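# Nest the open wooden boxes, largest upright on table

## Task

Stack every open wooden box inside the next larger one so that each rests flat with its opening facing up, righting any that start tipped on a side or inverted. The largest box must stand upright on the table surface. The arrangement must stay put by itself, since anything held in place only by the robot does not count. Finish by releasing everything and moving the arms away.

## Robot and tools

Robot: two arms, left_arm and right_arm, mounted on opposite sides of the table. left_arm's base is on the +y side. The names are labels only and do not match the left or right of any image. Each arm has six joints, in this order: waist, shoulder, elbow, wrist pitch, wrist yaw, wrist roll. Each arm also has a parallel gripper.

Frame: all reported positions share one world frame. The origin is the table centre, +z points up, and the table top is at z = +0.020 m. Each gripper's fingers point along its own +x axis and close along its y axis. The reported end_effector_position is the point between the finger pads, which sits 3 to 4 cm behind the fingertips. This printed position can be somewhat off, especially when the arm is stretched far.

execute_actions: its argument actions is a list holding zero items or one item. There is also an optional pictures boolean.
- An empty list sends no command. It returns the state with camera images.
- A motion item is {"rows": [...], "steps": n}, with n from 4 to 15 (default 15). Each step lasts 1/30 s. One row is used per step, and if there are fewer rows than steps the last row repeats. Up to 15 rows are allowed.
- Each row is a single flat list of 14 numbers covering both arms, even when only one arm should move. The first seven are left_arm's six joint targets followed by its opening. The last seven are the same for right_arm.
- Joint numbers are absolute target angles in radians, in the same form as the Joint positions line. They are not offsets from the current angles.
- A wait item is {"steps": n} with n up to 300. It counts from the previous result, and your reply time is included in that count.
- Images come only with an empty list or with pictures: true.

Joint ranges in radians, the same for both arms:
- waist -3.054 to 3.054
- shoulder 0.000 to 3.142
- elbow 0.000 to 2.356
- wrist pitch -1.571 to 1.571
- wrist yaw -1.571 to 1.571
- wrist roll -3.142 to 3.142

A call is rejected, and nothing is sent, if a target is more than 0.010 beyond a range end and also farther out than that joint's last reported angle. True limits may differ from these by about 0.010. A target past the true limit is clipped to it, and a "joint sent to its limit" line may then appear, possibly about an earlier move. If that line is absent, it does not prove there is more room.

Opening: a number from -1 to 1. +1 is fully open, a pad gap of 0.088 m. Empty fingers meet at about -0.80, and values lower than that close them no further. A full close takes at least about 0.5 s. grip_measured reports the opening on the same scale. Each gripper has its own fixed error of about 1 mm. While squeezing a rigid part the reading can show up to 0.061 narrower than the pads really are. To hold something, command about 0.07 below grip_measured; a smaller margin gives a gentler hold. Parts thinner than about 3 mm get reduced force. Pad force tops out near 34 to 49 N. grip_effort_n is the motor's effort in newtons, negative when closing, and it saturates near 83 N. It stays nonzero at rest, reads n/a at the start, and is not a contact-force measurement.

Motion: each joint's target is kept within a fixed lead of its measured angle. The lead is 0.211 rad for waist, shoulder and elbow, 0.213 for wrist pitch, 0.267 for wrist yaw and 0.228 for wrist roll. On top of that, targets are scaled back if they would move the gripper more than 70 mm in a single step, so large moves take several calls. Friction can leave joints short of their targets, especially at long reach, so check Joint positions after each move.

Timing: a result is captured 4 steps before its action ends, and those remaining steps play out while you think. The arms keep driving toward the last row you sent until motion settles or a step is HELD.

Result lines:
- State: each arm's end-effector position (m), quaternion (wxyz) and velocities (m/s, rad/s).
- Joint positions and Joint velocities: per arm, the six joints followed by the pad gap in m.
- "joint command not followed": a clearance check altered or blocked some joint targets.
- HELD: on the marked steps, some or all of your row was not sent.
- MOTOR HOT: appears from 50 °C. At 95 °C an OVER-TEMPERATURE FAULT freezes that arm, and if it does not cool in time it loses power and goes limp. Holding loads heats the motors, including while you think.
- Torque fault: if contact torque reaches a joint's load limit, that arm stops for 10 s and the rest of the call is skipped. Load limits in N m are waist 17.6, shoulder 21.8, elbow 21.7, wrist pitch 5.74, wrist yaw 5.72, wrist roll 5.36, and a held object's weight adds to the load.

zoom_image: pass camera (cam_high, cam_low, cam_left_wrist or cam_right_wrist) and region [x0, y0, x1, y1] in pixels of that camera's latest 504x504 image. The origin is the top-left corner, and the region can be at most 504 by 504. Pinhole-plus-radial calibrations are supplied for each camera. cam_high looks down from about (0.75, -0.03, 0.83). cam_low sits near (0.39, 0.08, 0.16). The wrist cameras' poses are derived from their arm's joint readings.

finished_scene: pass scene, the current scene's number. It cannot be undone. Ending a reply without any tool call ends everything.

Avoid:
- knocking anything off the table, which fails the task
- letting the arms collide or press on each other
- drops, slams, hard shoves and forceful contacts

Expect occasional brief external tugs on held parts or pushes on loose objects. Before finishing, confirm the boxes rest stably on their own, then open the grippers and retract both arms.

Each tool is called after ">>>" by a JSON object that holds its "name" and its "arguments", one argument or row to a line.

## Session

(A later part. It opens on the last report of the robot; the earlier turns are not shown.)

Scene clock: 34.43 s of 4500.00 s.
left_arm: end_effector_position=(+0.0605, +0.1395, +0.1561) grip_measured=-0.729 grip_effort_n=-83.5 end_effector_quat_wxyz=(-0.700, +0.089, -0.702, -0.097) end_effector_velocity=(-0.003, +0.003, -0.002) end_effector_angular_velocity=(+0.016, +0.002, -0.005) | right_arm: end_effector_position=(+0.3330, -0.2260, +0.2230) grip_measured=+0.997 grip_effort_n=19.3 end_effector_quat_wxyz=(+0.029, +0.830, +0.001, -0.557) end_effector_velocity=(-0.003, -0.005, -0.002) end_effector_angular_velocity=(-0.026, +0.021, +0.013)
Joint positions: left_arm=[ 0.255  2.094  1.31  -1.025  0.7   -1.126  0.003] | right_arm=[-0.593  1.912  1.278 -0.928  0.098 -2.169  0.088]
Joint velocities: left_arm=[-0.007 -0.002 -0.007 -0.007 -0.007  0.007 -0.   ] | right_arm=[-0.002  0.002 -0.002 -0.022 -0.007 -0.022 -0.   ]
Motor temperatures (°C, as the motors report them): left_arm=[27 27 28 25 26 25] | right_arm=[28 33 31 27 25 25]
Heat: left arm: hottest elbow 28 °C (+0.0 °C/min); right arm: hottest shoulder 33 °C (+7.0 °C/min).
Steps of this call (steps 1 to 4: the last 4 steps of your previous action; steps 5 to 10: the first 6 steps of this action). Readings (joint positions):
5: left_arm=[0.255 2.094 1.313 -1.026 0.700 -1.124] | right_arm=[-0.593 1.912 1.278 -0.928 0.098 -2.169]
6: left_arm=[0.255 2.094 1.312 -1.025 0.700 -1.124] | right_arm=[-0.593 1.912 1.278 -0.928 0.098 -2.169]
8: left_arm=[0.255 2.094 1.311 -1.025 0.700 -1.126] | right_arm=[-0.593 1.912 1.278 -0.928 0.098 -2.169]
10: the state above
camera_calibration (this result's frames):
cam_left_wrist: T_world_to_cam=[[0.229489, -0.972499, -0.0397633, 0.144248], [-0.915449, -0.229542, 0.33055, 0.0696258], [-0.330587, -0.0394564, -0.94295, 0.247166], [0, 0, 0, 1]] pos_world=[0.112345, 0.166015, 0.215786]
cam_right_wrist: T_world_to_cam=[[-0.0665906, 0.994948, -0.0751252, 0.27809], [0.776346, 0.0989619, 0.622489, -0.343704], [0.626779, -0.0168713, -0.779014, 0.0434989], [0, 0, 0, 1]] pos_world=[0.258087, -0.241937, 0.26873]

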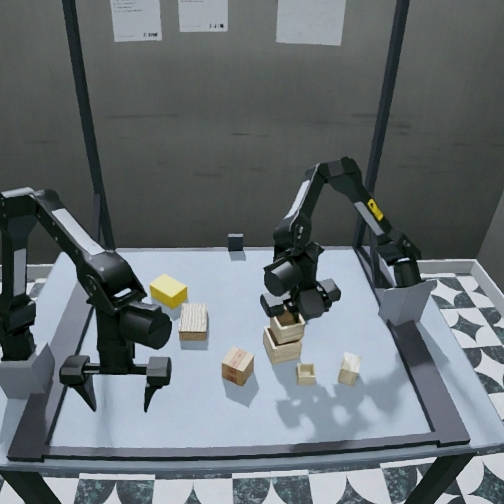

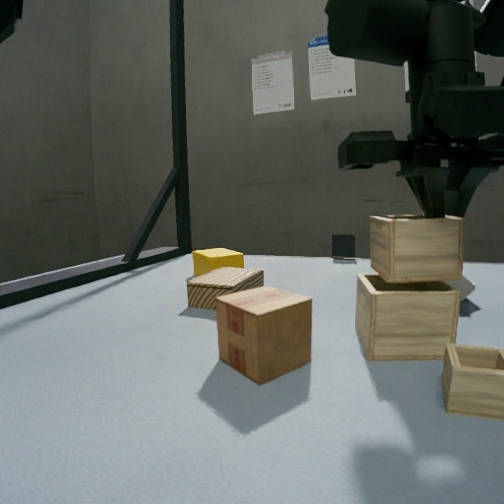

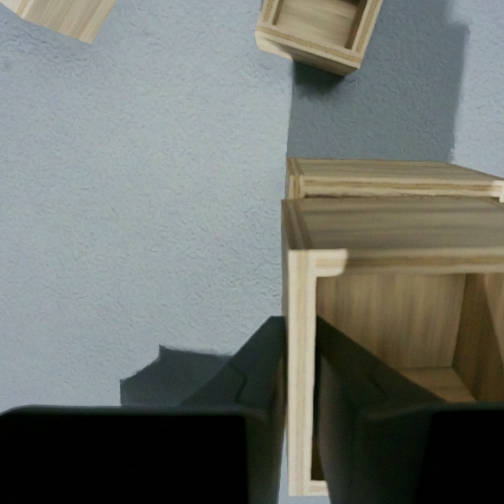

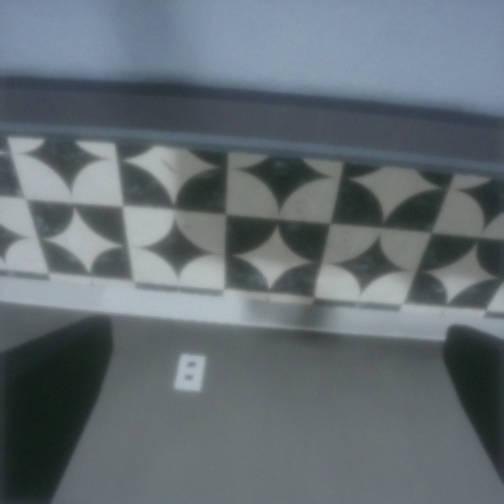

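>>> {"name": "execute_actions", "arguments": {
  "actions": [
    {"rows":[[0.243,2.101,1.324,-1.007,0.707,-1.09,-0.9,-0.593,1.912,1.278,-0.928,0.098,-2.169,1]],"steps":15}
  ]
}}

>>> {"name": "execute_actions", "arguments": {
  "actions": [
    {"rows":[[0.243,2.101,1.324,-1.007,0.707,-1.09,-0.9,-0.593,1.912,1.278,-0.928,0.098,-2.169,1]],"steps":8}
  ],
  "pictures": true
}}

>>> {"name": "zoom_image", "arguments": {
  "camera": "cam_left_wrist",
  "region": [254, 120, 504, 370]
}}

Scene clock: 36.63 s of 4500.00 s.
left_arm: end_effector_position=(+0.0589, +0.1347, +0.1538) grip_measured=-0.729 grip_effort_n=-83.5 end_effector_quat_wxyz=(-0.704, +0.072, -0.703, -0.076) end_effector_velocity=(-0.001, +0.000, +0.000) end_effector_angular_velocity=(+0.008, -0.004, -0.022) | right_arm: end_effector_position=(+0.3330, -0.2260, +0.2230) grip_measured=+0.997 grip_effort_n=19.3 end_effector_quat_wxyz=(+0.029, +0.830, +0.001, -0.557) end_effector_velocity=(+0.002, -0.000, -0.001) end_effector_angular_velocity=(+0.002, -0.008, -0.010)
Joint positions: left_arm=[ 0.242  2.094  1.315 -1.009  0.703 -1.095  0.003] | right_arm=[-0.593  1.912  1.278 -0.928  0.098 -2.169  0.088]
Joint velocities: left_arm=[-0.002 -0.002  0.002 -0.007 -0.007  0.022 -0.   ] | right_arm=[-0.002  0.002 -0.002  0.007  0.007  0.007 -0.   ]
Motor temperatures (°C, as the motors report them): left_arm=[27 27 28 25 26 25] | right_arm=[28 33 31 27 25 25]
Heat: left arm: hottest elbow 28 °C (+0.0 °C/min); right arm: hottest shoulder 33 °C (+6.6 °C/min).
Steps of this call (steps 1 to 4: the last 4 steps of your previous action; steps 5 to 15: the robot went on to your last target; steps 16 to 55: nothing new was sent; steps 56 to 66: the first 11 steps of this action). Readings (joint positions):
56: left_arm=[0.255 2.094 1.310 -1.023 0.700 -1.125] | right_arm=[-0.593 1.912 1.278 -0.928 0.098 -2.169]
57: left_arm=[0.254 2.094 1.310 -1.019 0.700 -1.119] | right_arm=[-0.593 1.912 1.278 -0.928 0.098 -2.169]
59: left_arm=[0.249 2.094 1.311 -1.014 0.701 -1.108] | right_arm=[-0.593 1.912 1.278 -0.928 0.098 -2.169]
63: left_arm=[0.242 2.094 1.314 -1.011 0.703 -1.098] | right_arm=[-0.593 1.912 1.278 -0.928 0.098 -2.169]
66: the state above

Scene clock: 36.90 s of 4500.00 s.
left_arm: end_effector_position=(+0.0590, +0.1345, +0.1539) grip_measured=-0.729 grip_effort_n=-83.5 end_effector_quat_wxyz=(-0.704, +0.071, -0.703, -0.075) end_effector_velocity=(-0.002, +0.003, -0.001) end_effector_angular_velocity=(+0.019, +0.005, +0.020) | right_arm: end_effector_position=(+0.3330, -0.2260, +0.2230) grip_measured=+0.997 grip_effort_n=19.3 end_effector_quat_wxyz=(+0.029, +0.830, +0.001, -0.557) end_effector_velocity=(-0.003, -0.004, -0.001) end_effector_angular_velocity=(-0.016, +0.018, +0.000)
Joint positions: left_arm=[ 0.242  2.094  1.315 -1.009  0.703 -1.093  0.003] | right_arm=[-0.593  1.912  1.278 -0.928  0.098 -2.169  0.088]
Joint velocities: left_arm=[-0.002  0.002  0.002 -0.022 -0.007 -0.007  0.   ] | right_arm=[-0.002 -0.002 -0.002 -0.022 -0.007 -0.007 -0.   ]
Motor temperatures (°C, as the motors report them): left_arm=[27 27 28 25 26 25] | right_arm=[28 33 31 27 25 25]
Heat: left arm: hottest elbow 28 °C (+0.0 °C/min); right arm: hottest shoulder 33 °C (+6.5 °C/min).
Steps of this call (steps 1 to 4: the last 4 steps of your previous action; steps 5 to 8: the first 4 steps of this action). Readings (joint positions):
5: left_arm=[0.242 2.094 1.315 -1.009 0.703 -1.094] | right_arm=[-0.593 1.912 1.278 -0.928 0.098 -2.169]
6: left_arm=[0.242 2.094 1.315 -1.009 0.703 -1.094] | right_arm=[-0.593 1.912 1.278 -0.928 0.098 -2.169]
8: the state above
camera_calibration (this result's frames):
cam_left_wrist: T_world_to_cam=[[0.174506, -0.984078, -0.033746, 0.143535], [-0.928327, -0.175852, 0.327545, 0.0618017], [-0.328264, -0.0258312, -0.944233, 0.242552], [0, 0, 0, 1]] pos_world=[0.111946, 0.158383, 0.213627]
cam_right_wrist: T_world_to_cam=[[-0.0665906, 0.994948, -0.0751252, 0.27809], [0.776346, 0.0989619, 0.622489, -0.343704], [0.626779, -0.0168713, -0.779014, 0.0434989], [0, 0, 0, 1]] pos_world=[0.258087, -0.241937, 0.26873]

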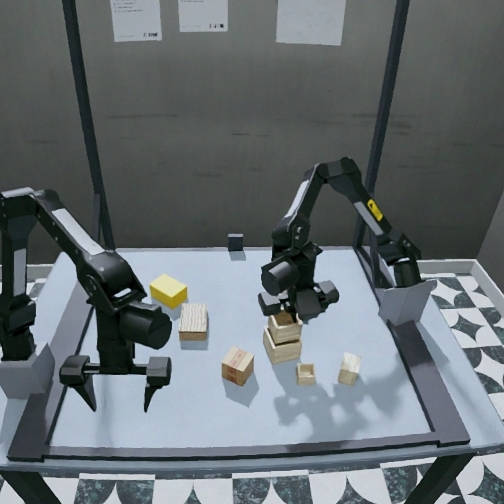

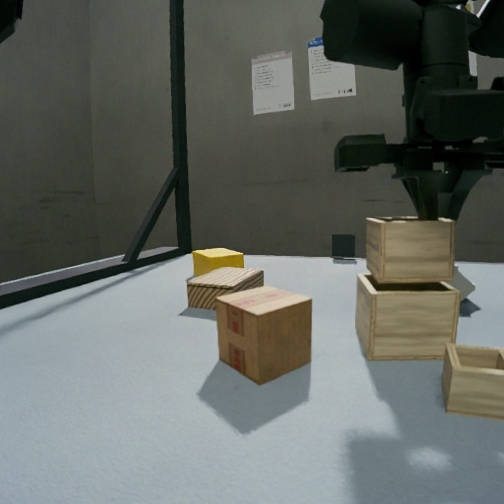

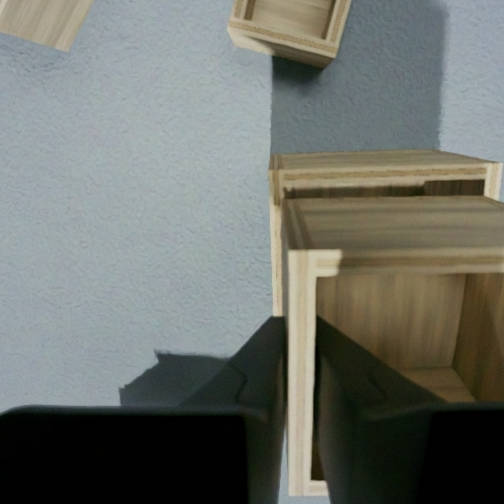

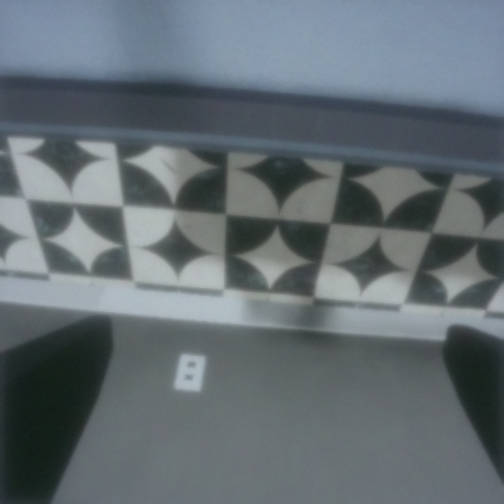

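Region (254, 120, 504, 370) of cam_left_wrist's 504x504 image, scaled by 2.016, with more detail than that image has.

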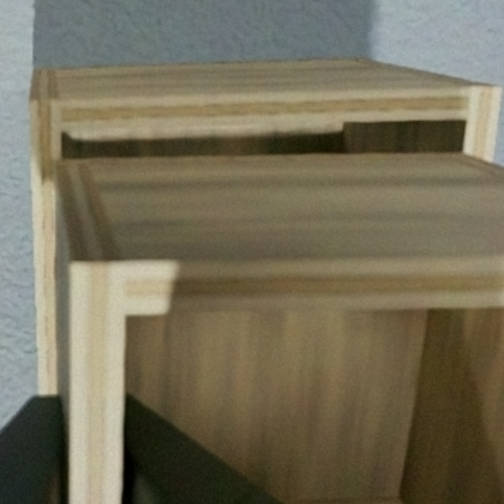

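>>> {"name": "execute_actions", "arguments": {
  "actions": [
    {"rows":[[0.224,2.111,1.305,-0.963,0.71,-1.108,-0.9,-0.593,1.912,1.278,-0.928,0.098,-2.169,1]],"steps":15}
  ],
  "pictures": true
}}

>>> {"name": "zoom_image", "arguments": {
  "camera": "cam_left_wrist",
  "region": [254, 120, 504, 370]
}}

Scene clock: 37.57 s of 4500.00 s.
left_arm: end_effector_position=(+0.0596, +0.1291, +0.1472) grip_measured=-0.729 grip_effort_n=-83.5 end_effector_quat_wxyz=(-0.707, +0.066, -0.701, -0.063) end_effector_velocity=(-0.001, -0.006, +0.000) end_effector_angular_velocity=(-0.028, +0.006, +0.002) | right_arm: end_effector_position=(+0.3330, -0.2260, +0.2230) grip_measured=+0.997 grip_effort_n=19.8 end_effector_quat_wxyz=(+0.029, +0.830, +0.001, -0.557) end_effector_velocity=(-0.004, -0.005, -0.004) end_effector_angular_velocity=(-0.031, +0.023, +0.016)
Joint positions: left_arm=[ 0.223  2.101  1.311 -0.967  0.706 -1.104  0.003] | right_arm=[-0.593  1.912  1.278 -0.928  0.098 -2.169  0.088]
Joint velocities: left_arm=[-0.002 -0.002  0.002  0.022  0.022 -0.022 -0.   ] | right_arm=[ 0.002  0.002 -0.007 -0.022 -0.007 -0.022 -0.   ]
Motor temperatures (°C, as the motors report them): left_arm=[27 27 28 25 26 25] | right_arm=[28 33 31 27 25 25]
Heat: left arm: hottest elbow 28 °C (+0.0 °C/min); right arm: hottest shoulder 33 °C (+6.4 °C/min).
Steps of this call (steps 1 to 4: the last 4 steps of your previous action; steps 5 to 9: the robot went on to your last target; steps 10 to 20: the first 11 steps of this action). Readings (joint positions):
10: left_arm=[0.241 2.095 1.315 -1.006 0.703 -1.093] | right_arm=[-0.593 1.912 1.278 -0.928 0.098 -2.169]
11: left_arm=[0.239 2.095 1.315 -0.995 0.703 -1.094] | right_arm=[-0.593 1.912 1.278 -0.928 0.098 -2.169]
13: left_arm=[0.232 2.098 1.315 -0.980 0.705 -1.098] | right_arm=[-0.593 1.912 1.278 -0.928 0.098 -2.169]
17: left_arm=[0.223 2.101 1.312 -0.971 0.706 -1.103] | right_arm=[-0.593 1.912 1.278 -0.928 0.098 -2.169]
20: the state above
camera_calibration (this result's frames):
cam_left_wrist: T_world_to_cam=[[0.152227, -0.988059, -0.0237946, 0.138301], [-0.934452, -0.151726, 0.322146, 0.0616876], [-0.32191, -0.0268043, -0.946391, 0.236406], [0, 0, 0, 1]] pos_world=[0.112693, 0.152346, 0.207151]
cam_right_wrist: T_world_to_cam=[[-0.0665906, 0.994948, -0.0751252, 0.27809], [0.776346, 0.0989619, 0.622489, -0.343704], [0.626779, -0.0168713, -0.779014, 0.0434989], [0, 0, 0, 1]] pos_world=[0.258087, -0.241937, 0.26873]

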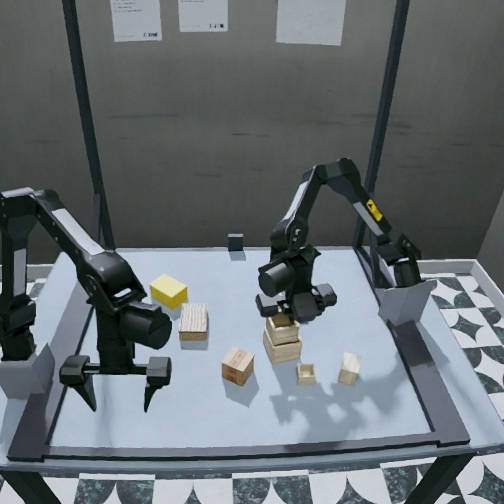

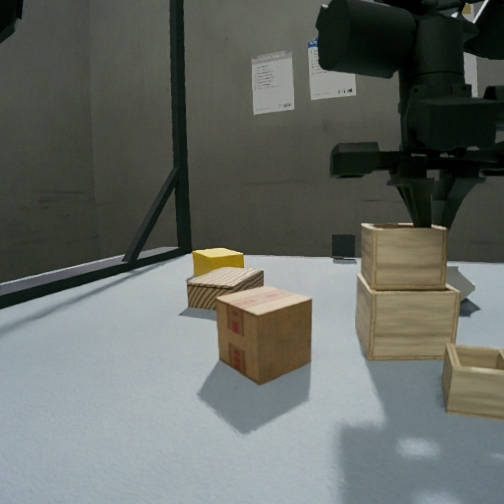

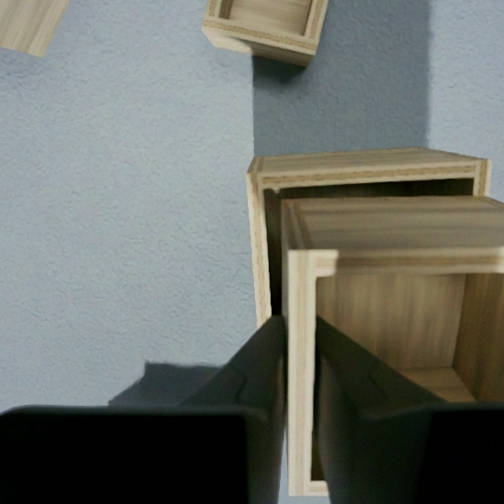

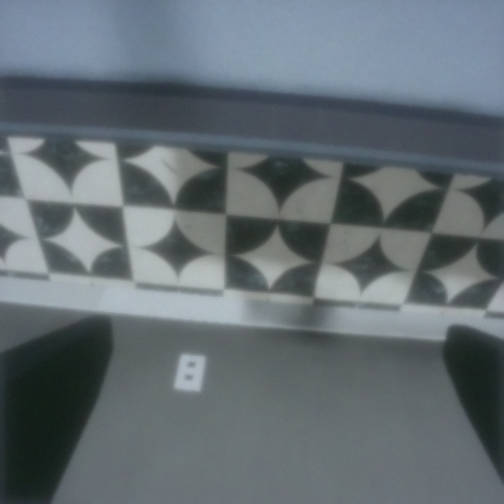

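Region (254, 120, 504, 370) of cam_left_wrist's 504x504 image, scaled by 2.016, with more detail than that image has.

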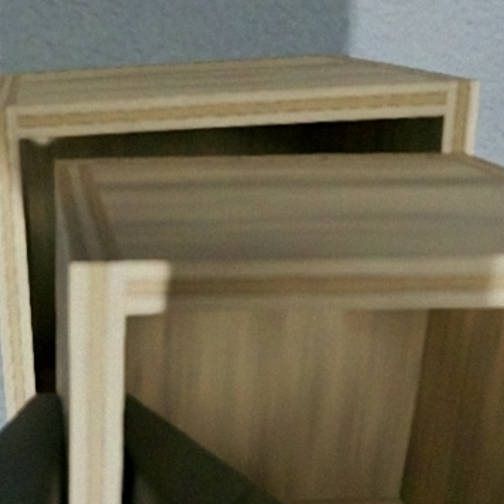

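>>> {"name": "execute_actions", "arguments": {
  "actions": [
    {"rows":[[0.236,2.111,1.305,-0.965,0.71,-1.15,-0.9,-0.593,1.912,1.278,-0.928,0.098,-2.169,1]],"steps":15}
  ],
  "pictures": true
}}

>>> {"name": "zoom_image", "arguments": {
  "camera": "cam_left_wrist",
  "region": [254, 120, 504, 370]
}}

Scene clock: 38.13 s of 4500.00 s.
left_arm: end_effector_position=(+0.0614, +0.1299, +0.1481) grip_measured=-0.729 grip_effort_n=-83.5 end_effector_quat_wxyz=(-0.705, +0.084, -0.700, -0.078) end_effector_velocity=(+0.000, +0.002, +0.001) end_effector_angular_velocity=(+0.007, -0.003, +0.029) | right_arm: end_effector_position=(+0.3330, -0.2260, +0.2230) grip_measured=+0.997 grip_effort_n=19.3 end_effector_quat_wxyz=(+0.029, +0.830, +0.001, -0.557) end_effector_velocity=(-0.005, -0.007, -0.002) end_effector_angular_velocity=(-0.020, +0.038, -0.005)
Joint positions: left_arm=[ 0.229  2.102  1.31  -0.966  0.707 -1.144  0.003] | right_arm=[-0.593  1.912  1.278 -0.928  0.098 -2.169  0.088]
Joint velocities: left_arm=[ 0.002 -0.002 -0.002 -0.007 -0.007 -0.022 -0.   ] | right_arm=[-0.007 -0.002 -0.002 -0.037 -0.022 -0.007 -0.   ]
Motor temperatures (°C, as the motors report them): left_arm=[27 27 28 25 26 25] | right_arm=[28 33 31 27 25 25]
Heat: left arm: hottest elbow 28 °C (+0.0 °C/min); right arm: hottest shoulder 33 °C (+6.3 °C/min).
Steps of this call (steps 1 to 4: the last 4 steps of your previous action; steps 5 to 6: the robot went on to your last target; steps 7 to 17: the first 11 steps of this action). Readings (joint positions):
7: left_arm=[0.223 2.101 1.310 -0.966 0.707 -1.110] | right_arm=[-0.593 1.912 1.278 -0.928 0.098 -2.169]
8: left_arm=[0.224 2.101 1.310 -0.966 0.707 -1.119] | right_arm=[-0.593 1.912 1.278 -0.928 0.098 -2.169]
10: left_arm=[0.225 2.101 1.310 -0.966 0.707 -1.131] | right_arm=[-0.593 1.912 1.278 -0.928 0.098 -2.169]
14: left_arm=[0.229 2.102 1.310 -0.966 0.707 -1.142] | right_arm=[-0.593 1.912 1.278 -0.928 0.098 -2.169]
17: the state above
camera_calibration (this result's frames):
cam_left_wrist: T_world_to_cam=[[0.196978, -0.980211, -0.0196228, 0.134394], [-0.92671, -0.192685, 0.322617, 0.0679327], [-0.320014, -0.0453639, -0.946326, 0.240095], [0, 0, 0, 1]] pos_world=[0.113315, 0.155716, 0.207929]
cam_right_wrist: T_world_to_cam=[[-0.0665906, 0.994948, -0.0751252, 0.27809], [0.776346, 0.0989619, 0.622489, -0.343704], [0.626779, -0.0168713, -0.779014, 0.0434989], [0, 0, 0, 1]] pos_world=[0.258087, -0.241937, 0.26873]

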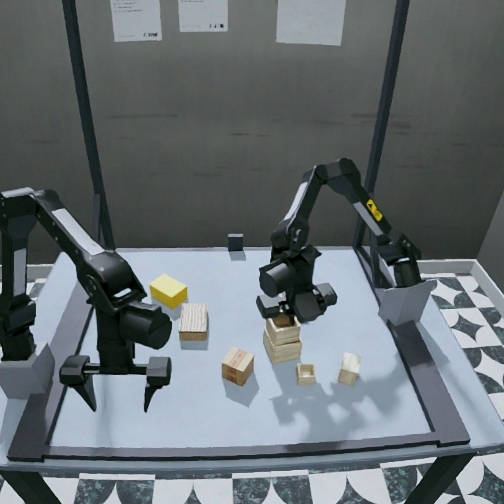

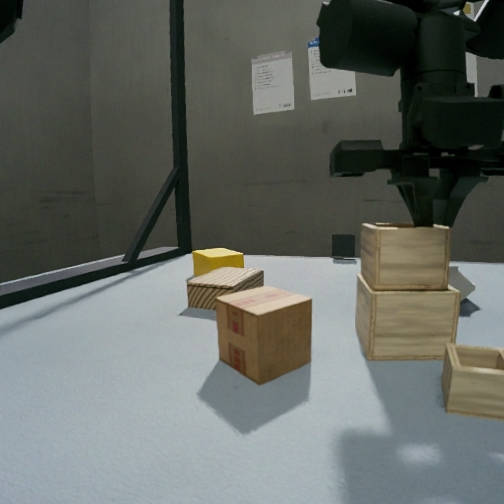

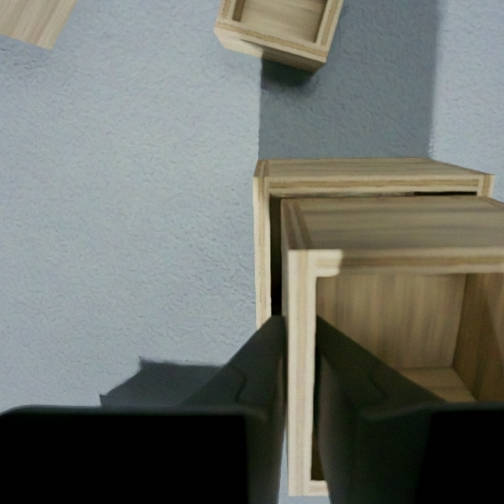

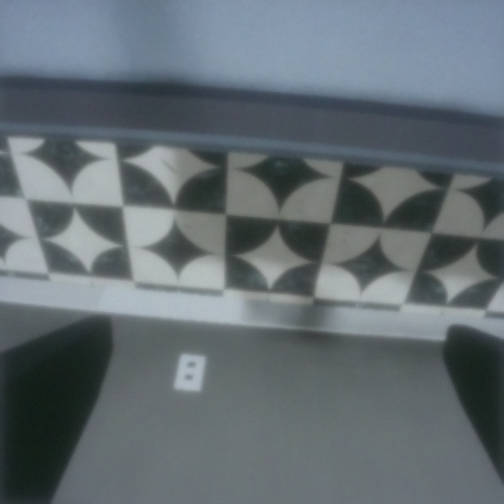

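Region (254, 120, 504, 370) of cam_left_wrist's 504x504 image, scaled by 2.016, with more detail than that image has.

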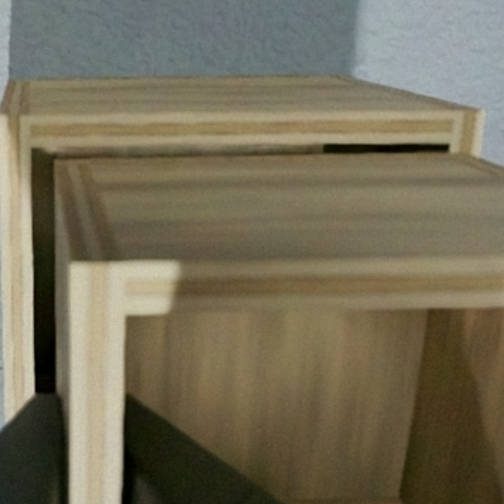

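>>> {"name": "execute_actions", "arguments": {
  "actions": [
    {"rows":[[0.224,2.118,1.29,-0.925,0.711,-1.15,-0.9,-0.593,1.912,1.278,-0.928,0.098,-2.169,1]],"steps":15}
  ],
  "pictures": true
}}

>>> {"name": "zoom_image", "arguments": {
  "camera": "cam_left_wrist",
  "region": [204, 100, 504, 400]
}}

Scene clock: 38.67 s of 4500.00 s.
left_arm: end_effector_position=(+0.0644, +0.1283, +0.1453) grip_measured=-0.729 grip_effort_n=-83.5 end_effector_quat_wxyz=(-0.707, +0.085, -0.699, -0.068) end_effector_velocity=(-0.001, +0.001, -0.002) end_effector_angular_velocity=(-0.002, +0.008, +0.022) | right_arm: end_effector_position=(+0.3330, -0.2260, +0.2230) grip_measured=+0.997 grip_effort_n=19.3 end_effector_quat_wxyz=(+0.029, +0.830, +0.001, -0.557) end_effector_velocity=(-0.002, -0.000, +0.002) end_effector_angular_velocity=(+0.018, +0.017, -0.009)
Joint positions: left_arm=[ 0.229  2.105  1.298 -0.931  0.712 -1.147  0.003] | right_arm=[-0.593  1.912  1.278 -0.928  0.098 -2.169  0.088]
Joint velocities: left_arm=[-0.002  0.002 -0.007  0.007  0.007 -0.022 -0.   ] | right_arm=[-0.007 -0.007  0.002 -0.007 -0.022  0.007 -0.   ]
Motor temperatures (°C, as the motors report them): left_arm=[27 27 28 25 26 25] | right_arm=[28 33 31 27 25 25]
Heat: left arm: hottest elbow 28 °C (+0.0 °C/min); right arm: hottest shoulder 33 °C (+6.2 °C/min).
Steps of this call (steps 1 to 4: the last 4 steps of your previous action; step 5: the robot went on to your last target; steps 6 to 16: the first 11 steps of this action). Readings (joint positions):
6: left_arm=[0.229 2.103 1.308 -0.963 0.707 -1.147] | right_arm=[-0.593 1.912 1.278 -0.928 0.098 -2.169]
7: left_arm=[0.229 2.103 1.305 -0.953 0.707 -1.147] | right_arm=[-0.593 1.912 1.278 -0.928 0.098 -2.169]
9: left_arm=[0.228 2.105 1.302 -0.943 0.709 -1.147] | right_arm=[-0.593 1.912 1.278 -0.928 0.098 -2.169]
13: left_arm=[0.229 2.105 1.299 -0.934 0.711 -1.147] | right_arm=[-0.593 1.912 1.278 -0.928 0.098 -2.169]
16: the state above
camera_calibration (this result's frames):
cam_left_wrist: T_world_to_cam=[[0.185472, -0.982641, -0.00418007, 0.131021], [-0.930745, -0.177038, 0.319954, 0.0699519], [-0.31514, -0.0554521, -0.947424, 0.239462], [0, 0, 0, 1]] pos_world=[0.116271, 0.154409, 0.205038]
cam_right_wrist: T_world_to_cam=[[-0.0665906, 0.994948, -0.0751252, 0.27809], [0.776346, 0.0989619, 0.622489, -0.343704], [0.626779, -0.0168713, -0.779014, 0.0434989], [0, 0, 0, 1]] pos_world=[0.258087, -0.241937, 0.26873]

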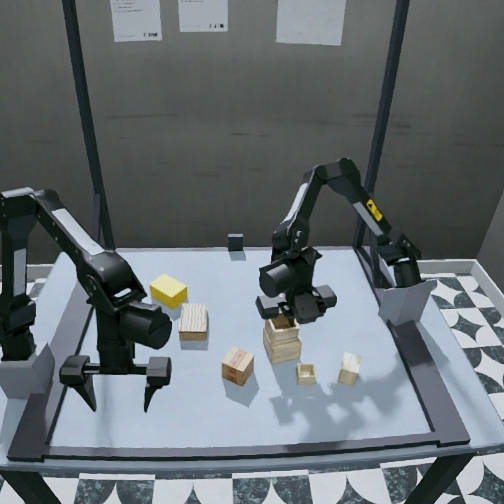

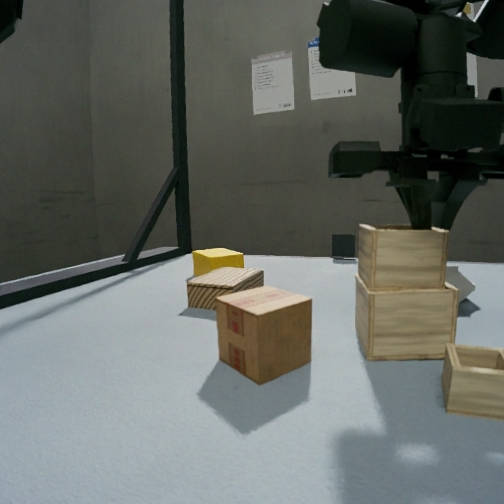

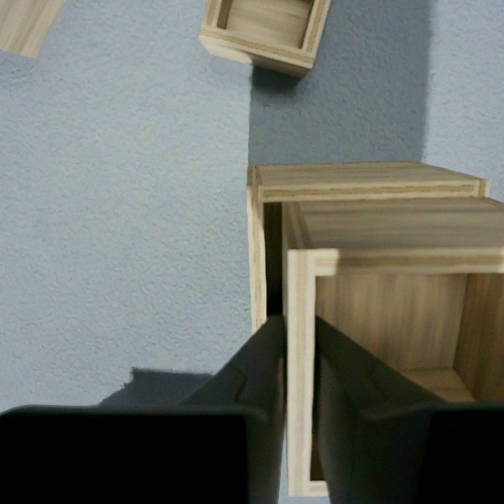

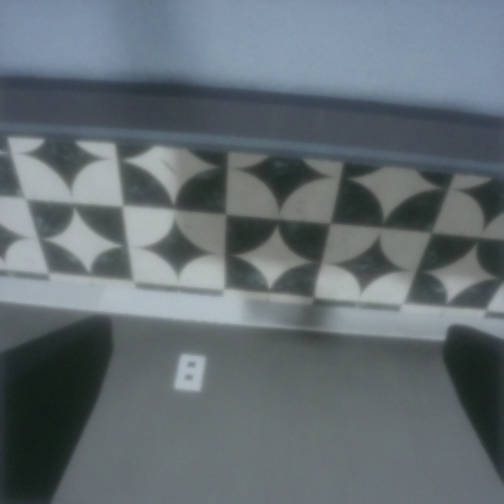

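Region (204, 100, 504, 400) of cam_left_wrist's 504x504 image, scaled by 1.680, with more detail than that image has.

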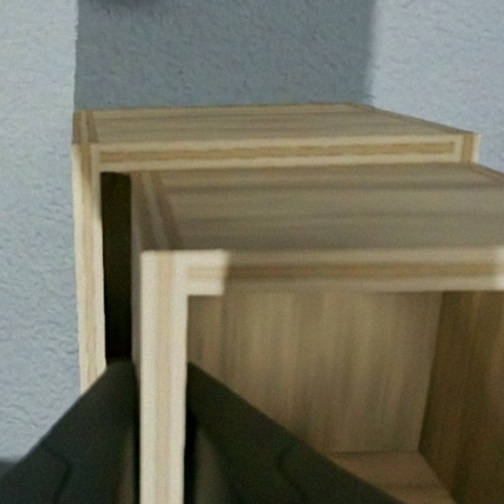

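>>> {"name": "execute_actions", "arguments": {
  "actions": [
    {"rows":[[0.217,2.12,1.315,-0.972,0.71,-1.15,-0.9,-0.593,1.912,1.278,-0.928,0.098,-2.169,1]],"steps":15}
  ],
  "pictures": true
}}

>>> {"name": "zoom_image", "arguments": {
  "camera": "cam_left_wrist",
  "region": [204, 100, 504, 400]
}}

Scene clock: 39.50 s of 4500.00 s.
left_arm: end_effector_position=(+0.0609, +0.1298, +0.1461) grip_measured=-0.729 grip_effort_n=-83.5 end_effector_quat_wxyz=(-0.703, +0.085, -0.702, -0.081) end_effector_velocity=(-0.003, +0.004, +0.000) end_effector_angular_velocity=(+0.025, +0.010, +0.041) | right_arm: end_effector_position=(+0.3330, -0.2260, +0.2230) grip_measured=+0.997 grip_effort_n=19.8 end_effector_quat_wxyz=(+0.029, +0.830, +0.001, -0.557) end_effector_velocity=(-0.003, -0.001, -0.001) end_effector_angular_velocity=(-0.006, +0.010, +0.009)
Joint positions: left_arm=[ 0.226  2.107  1.31  -0.965  0.712 -1.149  0.003] | right_arm=[-0.593  1.912  1.278 -0.928  0.098 -2.169  0.088]
Joint velocities: left_arm=[-0.002  0.002  0.007 -0.037 -0.007 -0.022 -0.   ] | right_arm=[ 0.002 -0.002 -0.002 -0.007 -0.007 -0.007 -0.   ]
Motor temperatures (°C, as the motors report them): left_arm=[27 27 28 25 26 25] | right_arm=[28 33 31 27 25 25]
Heat: left arm: hottest elbow 28 °C (+0.0 °C/min); right arm: hottest shoulder 33 °C (+6.1 °C/min).
Steps of this call (steps 1 to 4: the last 4 steps of your previous action; steps 5 to 14: the robot went on to your last target; steps 15 to 25: the first 11 steps of this action). Readings (joint positions):
15: left_arm=[0.228 2.105 1.298 -0.930 0.712 -1.147] | right_arm=[-0.593 1.912 1.278 -0.928 0.098 -2.169]
16: left_arm=[0.228 2.105 1.300 -0.938 0.712 -1.147] | right_arm=[-0.593 1.912 1.278 -0.928 0.098 -2.169]
18: left_arm=[0.228 2.106 1.303 -0.951 0.712 -1.149] | right_arm=[-0.593 1.912 1.278 -0.928 0.098 -2.169]
22: left_arm=[0.227 2.107 1.308 -0.962 0.712 -1.149] | right_arm=[-0.593 1.912 1.278 -0.928 0.098 -2.169]
25: the state above
camera_calibration (this result's frames):
cam_left_wrist: T_world_to_cam=[[0.201607, -0.979207, -0.0225458, 0.134395], [-0.92354, -0.197712, 0.328609, 0.0677035], [-0.326233, -0.045428, -0.944197, 0.238166], [0, 0, 0, 1]] pos_world=[0.11313, 0.155805, 0.205658]
cam_right_wrist: T_world_to_cam=[[-0.0665906, 0.994948, -0.0751252, 0.27809], [0.776346, 0.0989619, 0.622489, -0.343704], [0.626779, -0.0168713, -0.779014, 0.0434989], [0, 0, 0, 1]] pos_world=[0.258087, -0.241937, 0.26873]

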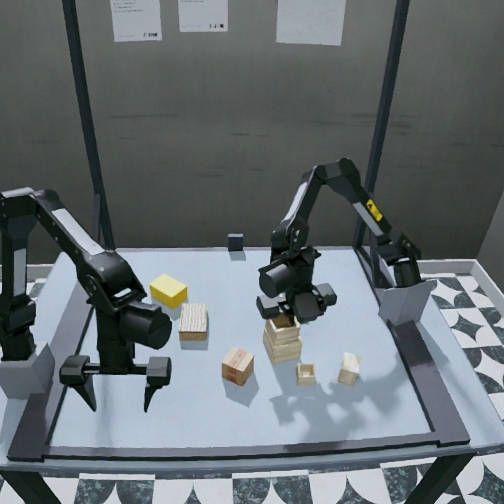

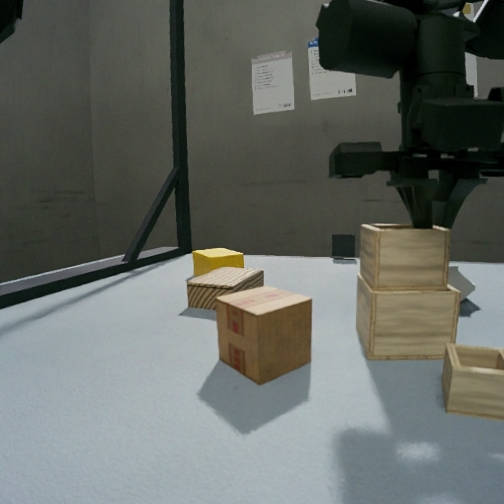

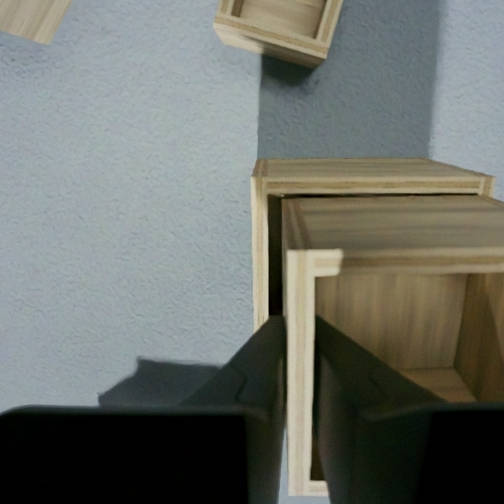

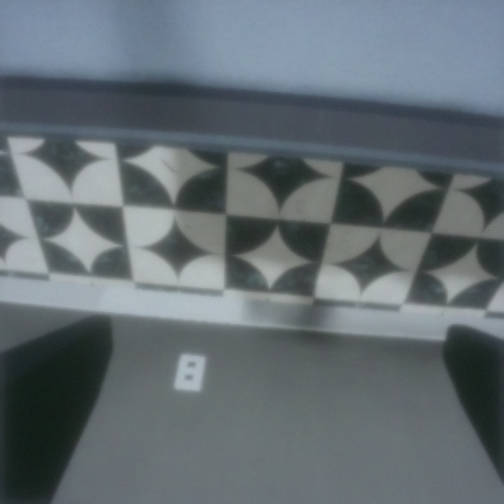

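Region (204, 100, 504, 400) of cam_left_wrist's 504x504 image, scaled by 1.680, with more detail than that image has.

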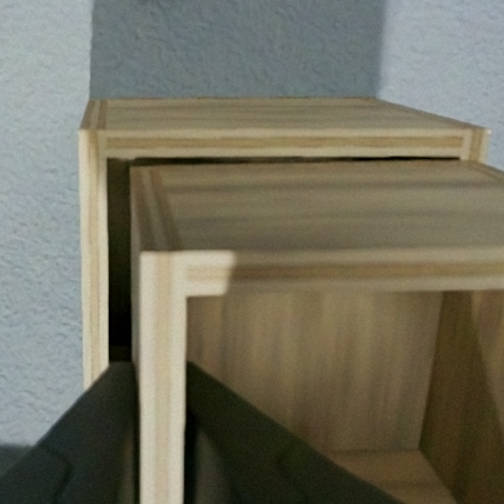

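>>> {"name": "execute_actions", "arguments": {
  "actions": [
    {"rows":[[0.228,2.098,1.296,-0.965,0.71,-1.15,-0.9,-0.593,1.912,1.278,-0.928,0.098,-2.169,1]],"steps":15}
  ],
  "pictures": true
}}

>>> {"name": "zoom_image", "arguments": {
  "camera": "cam_left_wrist",
  "region": [204, 100, 504, 400]
}}

Scene clock: 40.03 s of 4500.00 s.
left_arm: end_effector_position=(+0.0610, +0.1306, +0.1459) grip_measured=-0.729 grip_effort_n=-83.5 end_effector_quat_wxyz=(-0.703, +0.085, -0.702, -0.081) end_effector_velocity=(-0.002, +0.000, +0.001) end_effector_angular_velocity=(-0.010, +0.002, +0.019) | right_arm: end_effector_position=(+0.3330, -0.2260, +0.2230) grip_measured=+0.997 grip_effort_n=19.3 end_effector_quat_wxyz=(+0.029, +0.830, +0.001, -0.557) end_effector_velocity=(-0.003, -0.005, -0.001) end_effector_angular_velocity=(-0.020, +0.005, -0.011)
Joint positions: left_arm=[ 0.227  2.107  1.307 -0.964  0.712 -1.149  0.003] | right_arm=[-0.593  1.912  1.278 -0.928  0.098 -2.169  0.088]
Joint velocities: left_arm=[ 0.002 -0.012 -0.012  0.007  0.007 -0.022  0.   ] | right_arm=[ 0.002 -0.002 -0.002 -0.022  0.007  0.007  0.   ]
Motor temperatures (°C, as the motors report them): left_arm=[27 27 28 25 26 25] | right_arm=[28 33 31 27 25 25]
Heat: left arm: hottest elbow 28 °C (+0.0 °C/min); right arm: hottest shoulder 33 °C (+6.0 °C/min).
Steps of this call (steps 1 to 4: the last 4 steps of your previous action; step 5: the robot went on to your last target; steps 6 to 16: the first 11 steps of this action). Readings (joint positions):
6: left_arm=[0.226 2.107 1.311 -0.967 0.712 -1.149] | right_arm=[-0.593 1.912 1.278 -0.928 0.098 -2.169]
7: left_arm=[0.226 2.107 1.311 -0.967 0.712 -1.149] | right_arm=[-0.593 1.912 1.278 -0.928 0.098 -2.169]
9: left_arm=[0.226 2.107 1.310 -0.966 0.712 -1.149] | right_arm=[-0.593 1.912 1.278 -0.928 0.098 -2.169]
13: left_arm=[0.227 2.107 1.308 -0.965 0.712 -1.149] | right_arm=[-0.593 1.912 1.278 -0.928 0.098 -2.169]
16: the state above
camera_calibration (this result's frames):
cam_left_wrist: T_world_to_cam=[[0.203125, -0.978881, -0.0230786, 0.135087], [-0.923056, -0.199297, 0.329012, 0.0680568], [-0.326663, -0.0455276, -0.944044, 0.238053], [0, 0, 0, 1]] pos_world=[0.113144, 0.156635, 0.205458]
cam_right_wrist: T_world_to_cam=[[-0.0665906, 0.994948, -0.0751252, 0.27809], [0.776346, 0.0989619, 0.622489, -0.343704], [0.626779, -0.0168713, -0.779014, 0.0434989], [0, 0, 0, 1]] pos_world=[0.258087, -0.241937, 0.26873]

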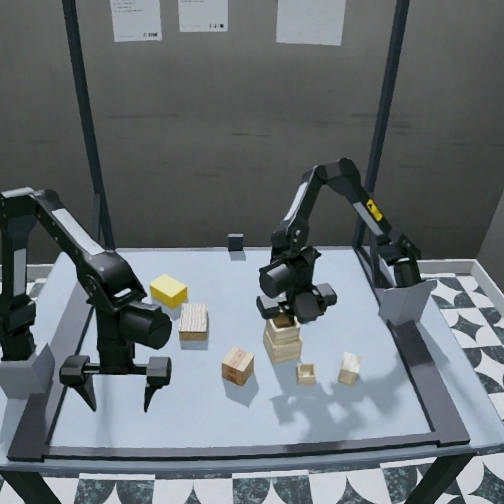

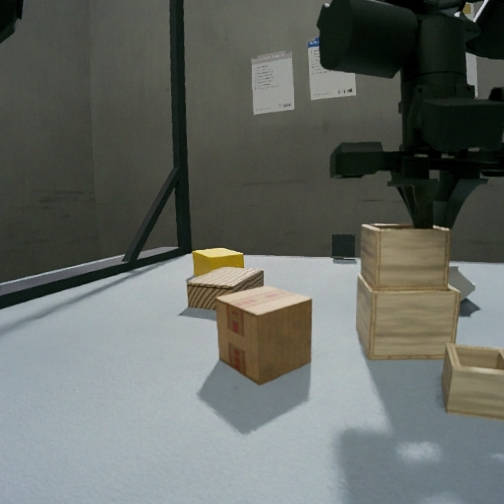

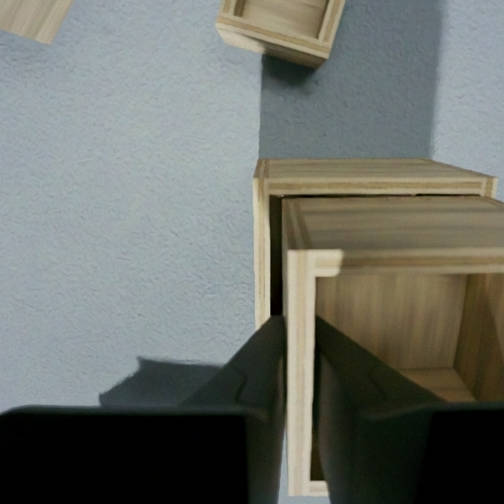

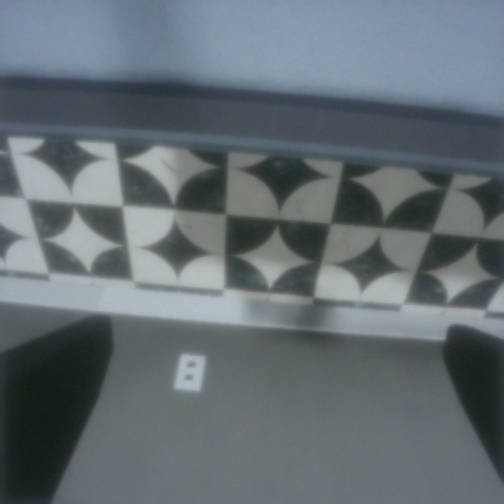

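Region (204, 100, 504, 400) of cam_left_wrist's 504x504 image, scaled by 1.680, with more detail than that image has.

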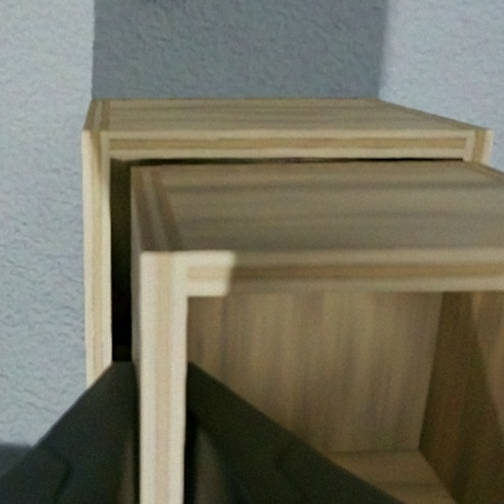

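>>> {"name": "execute_actions", "arguments": {
  "actions": [
    {"rows":[[0.228,2.098,1.284,-0.965,0.71,-1.15,-0.9,-0.593,1.912,1.278,-0.928,0.098,-2.169,1]],"steps":15}
  ],
  "pictures": true
}}

>>> {"name": "zoom_image", "arguments": {
  "camera": "cam_left_wrist",
  "region": [204, 100, 504, 400]
}}

Scene clock: 40.53 s of 4500.00 s.
left_arm: end_effector_position=(+0.0609, +0.1338, +0.1454) grip_measured=-0.729 grip_effort_n=-83.5 end_effector_quat_wxyz=(-0.702, +0.087, -0.702, -0.085) end_effector_velocity=(+0.002, +0.013, -0.003) end_effector_angular_velocity=(+0.055, -0.023, +0.015) | right_arm: end_effector_position=(+0.3330, -0.2260, +0.2230) grip_measured=+0.997 grip_effort_n=19.3 end_effector_quat_wxyz=(+0.029, +0.830, +0.001, -0.557) end_effector_velocity=(-0.001, +0.002, -0.000) end_effector_angular_velocity=(+0.001, +0.003, +0.026)
Joint positions: left_arm=[ 0.231  2.103  1.295 -0.963  0.712 -1.149  0.003] | right_arm=[-0.593  1.912  1.278 -0.928  0.098 -2.169  0.088]
Joint velocities: left_arm=[-0.002 -0.002 -0.017 -0.022 -0.051  0.007  0.   ] | right_arm=[ 0.002 -0.002 -0.002  0.007 -0.007 -0.022 -0.   ]
Motor temperatures (°C, as the motors report them): left_arm=[27 27 28 25 26 25] | right_arm=[28 33 31 27 25 25]
Heat: left arm: hottest elbow 28 °C (+0.0 °C/min); right arm: hottest shoulder 33 °C (+5.9 °C/min).
Steps of this call (steps 1 to 4: the last 4 steps of your previous action; steps 5 to 15: the first 11 steps of this action). Readings (joint positions):
5: left_arm=[0.227 2.106 1.305 -0.964 0.712 -1.149] | right_arm=[-0.593 1.912 1.278 -0.928 0.098 -2.169]
6: left_arm=[0.228 2.105 1.303 -0.963 0.712 -1.149] | right_arm=[-0.593 1.912 1.278 -0.928 0.098 -2.169]
8: left_arm=[0.229 2.104 1.299 -0.963 0.712 -1.149] | right_arm=[-0.593 1.912 1.278 -0.928 0.098 -2.169]
12: left_arm=[0.230 2.103 1.296 -0.963 0.712 -1.149] | right_arm=[-0.593 1.912 1.278 -0.928 0.098 -2.169]
15: the state above
camera_calibration (this result's frames):
cam_left_wrist: T_world_to_cam=[[0.20994, -0.977382, -0.0254803, 0.137977], [-0.920838, -0.206419, 0.33083, 0.0694209], [-0.328607, -0.0459911, -0.943346, 0.237749], [0, 0, 0, 1]] pos_world=[0.113085, 0.160121, 0.204829]
cam_right_wrist: T_world_to_cam=[[-0.0665906, 0.994948, -0.0751252, 0.27809], [0.776346, 0.0989619, 0.622489, -0.343704], [0.626779, -0.0168713, -0.779014, 0.0434989], [0, 0, 0, 1]] pos_world=[0.258087, -0.241937, 0.26873]

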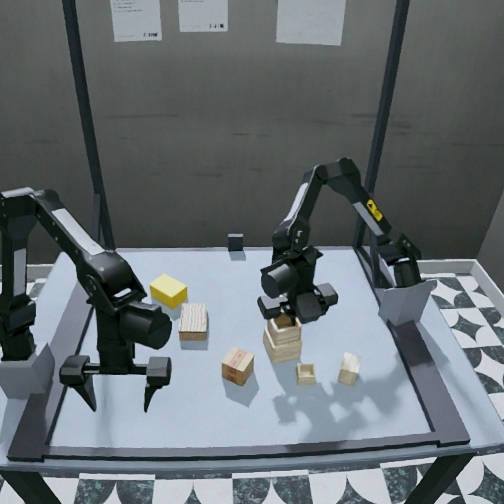

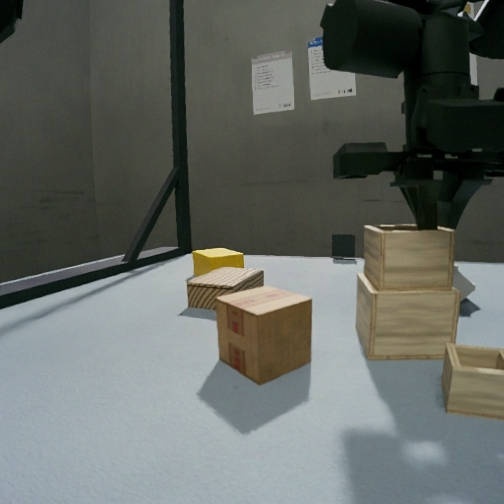

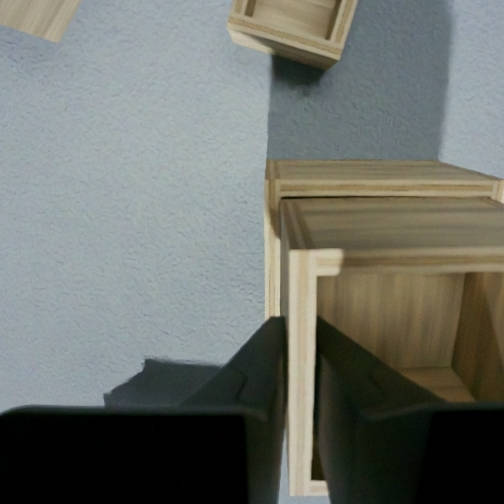

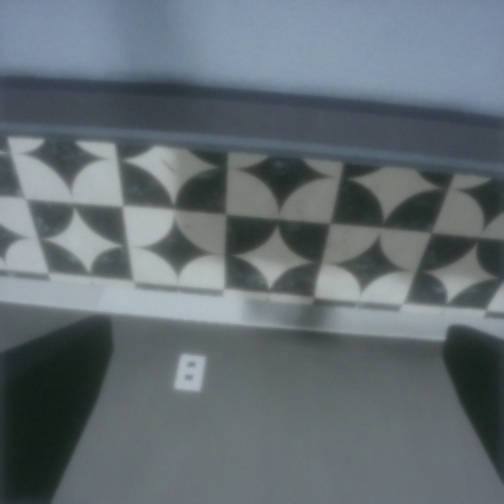

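Region (204, 100, 504, 400) of cam_left_wrist's 504x504 image, scaled by 1.680, with more detail than that image has.

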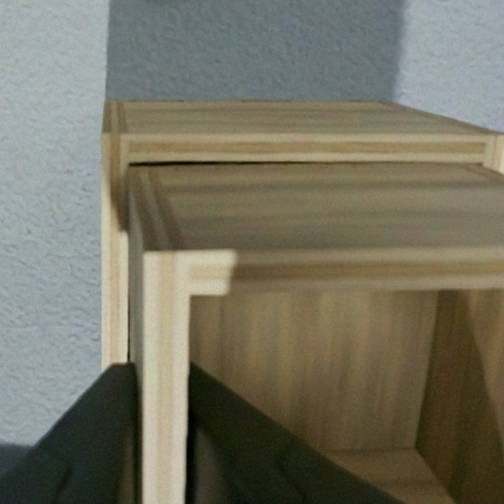

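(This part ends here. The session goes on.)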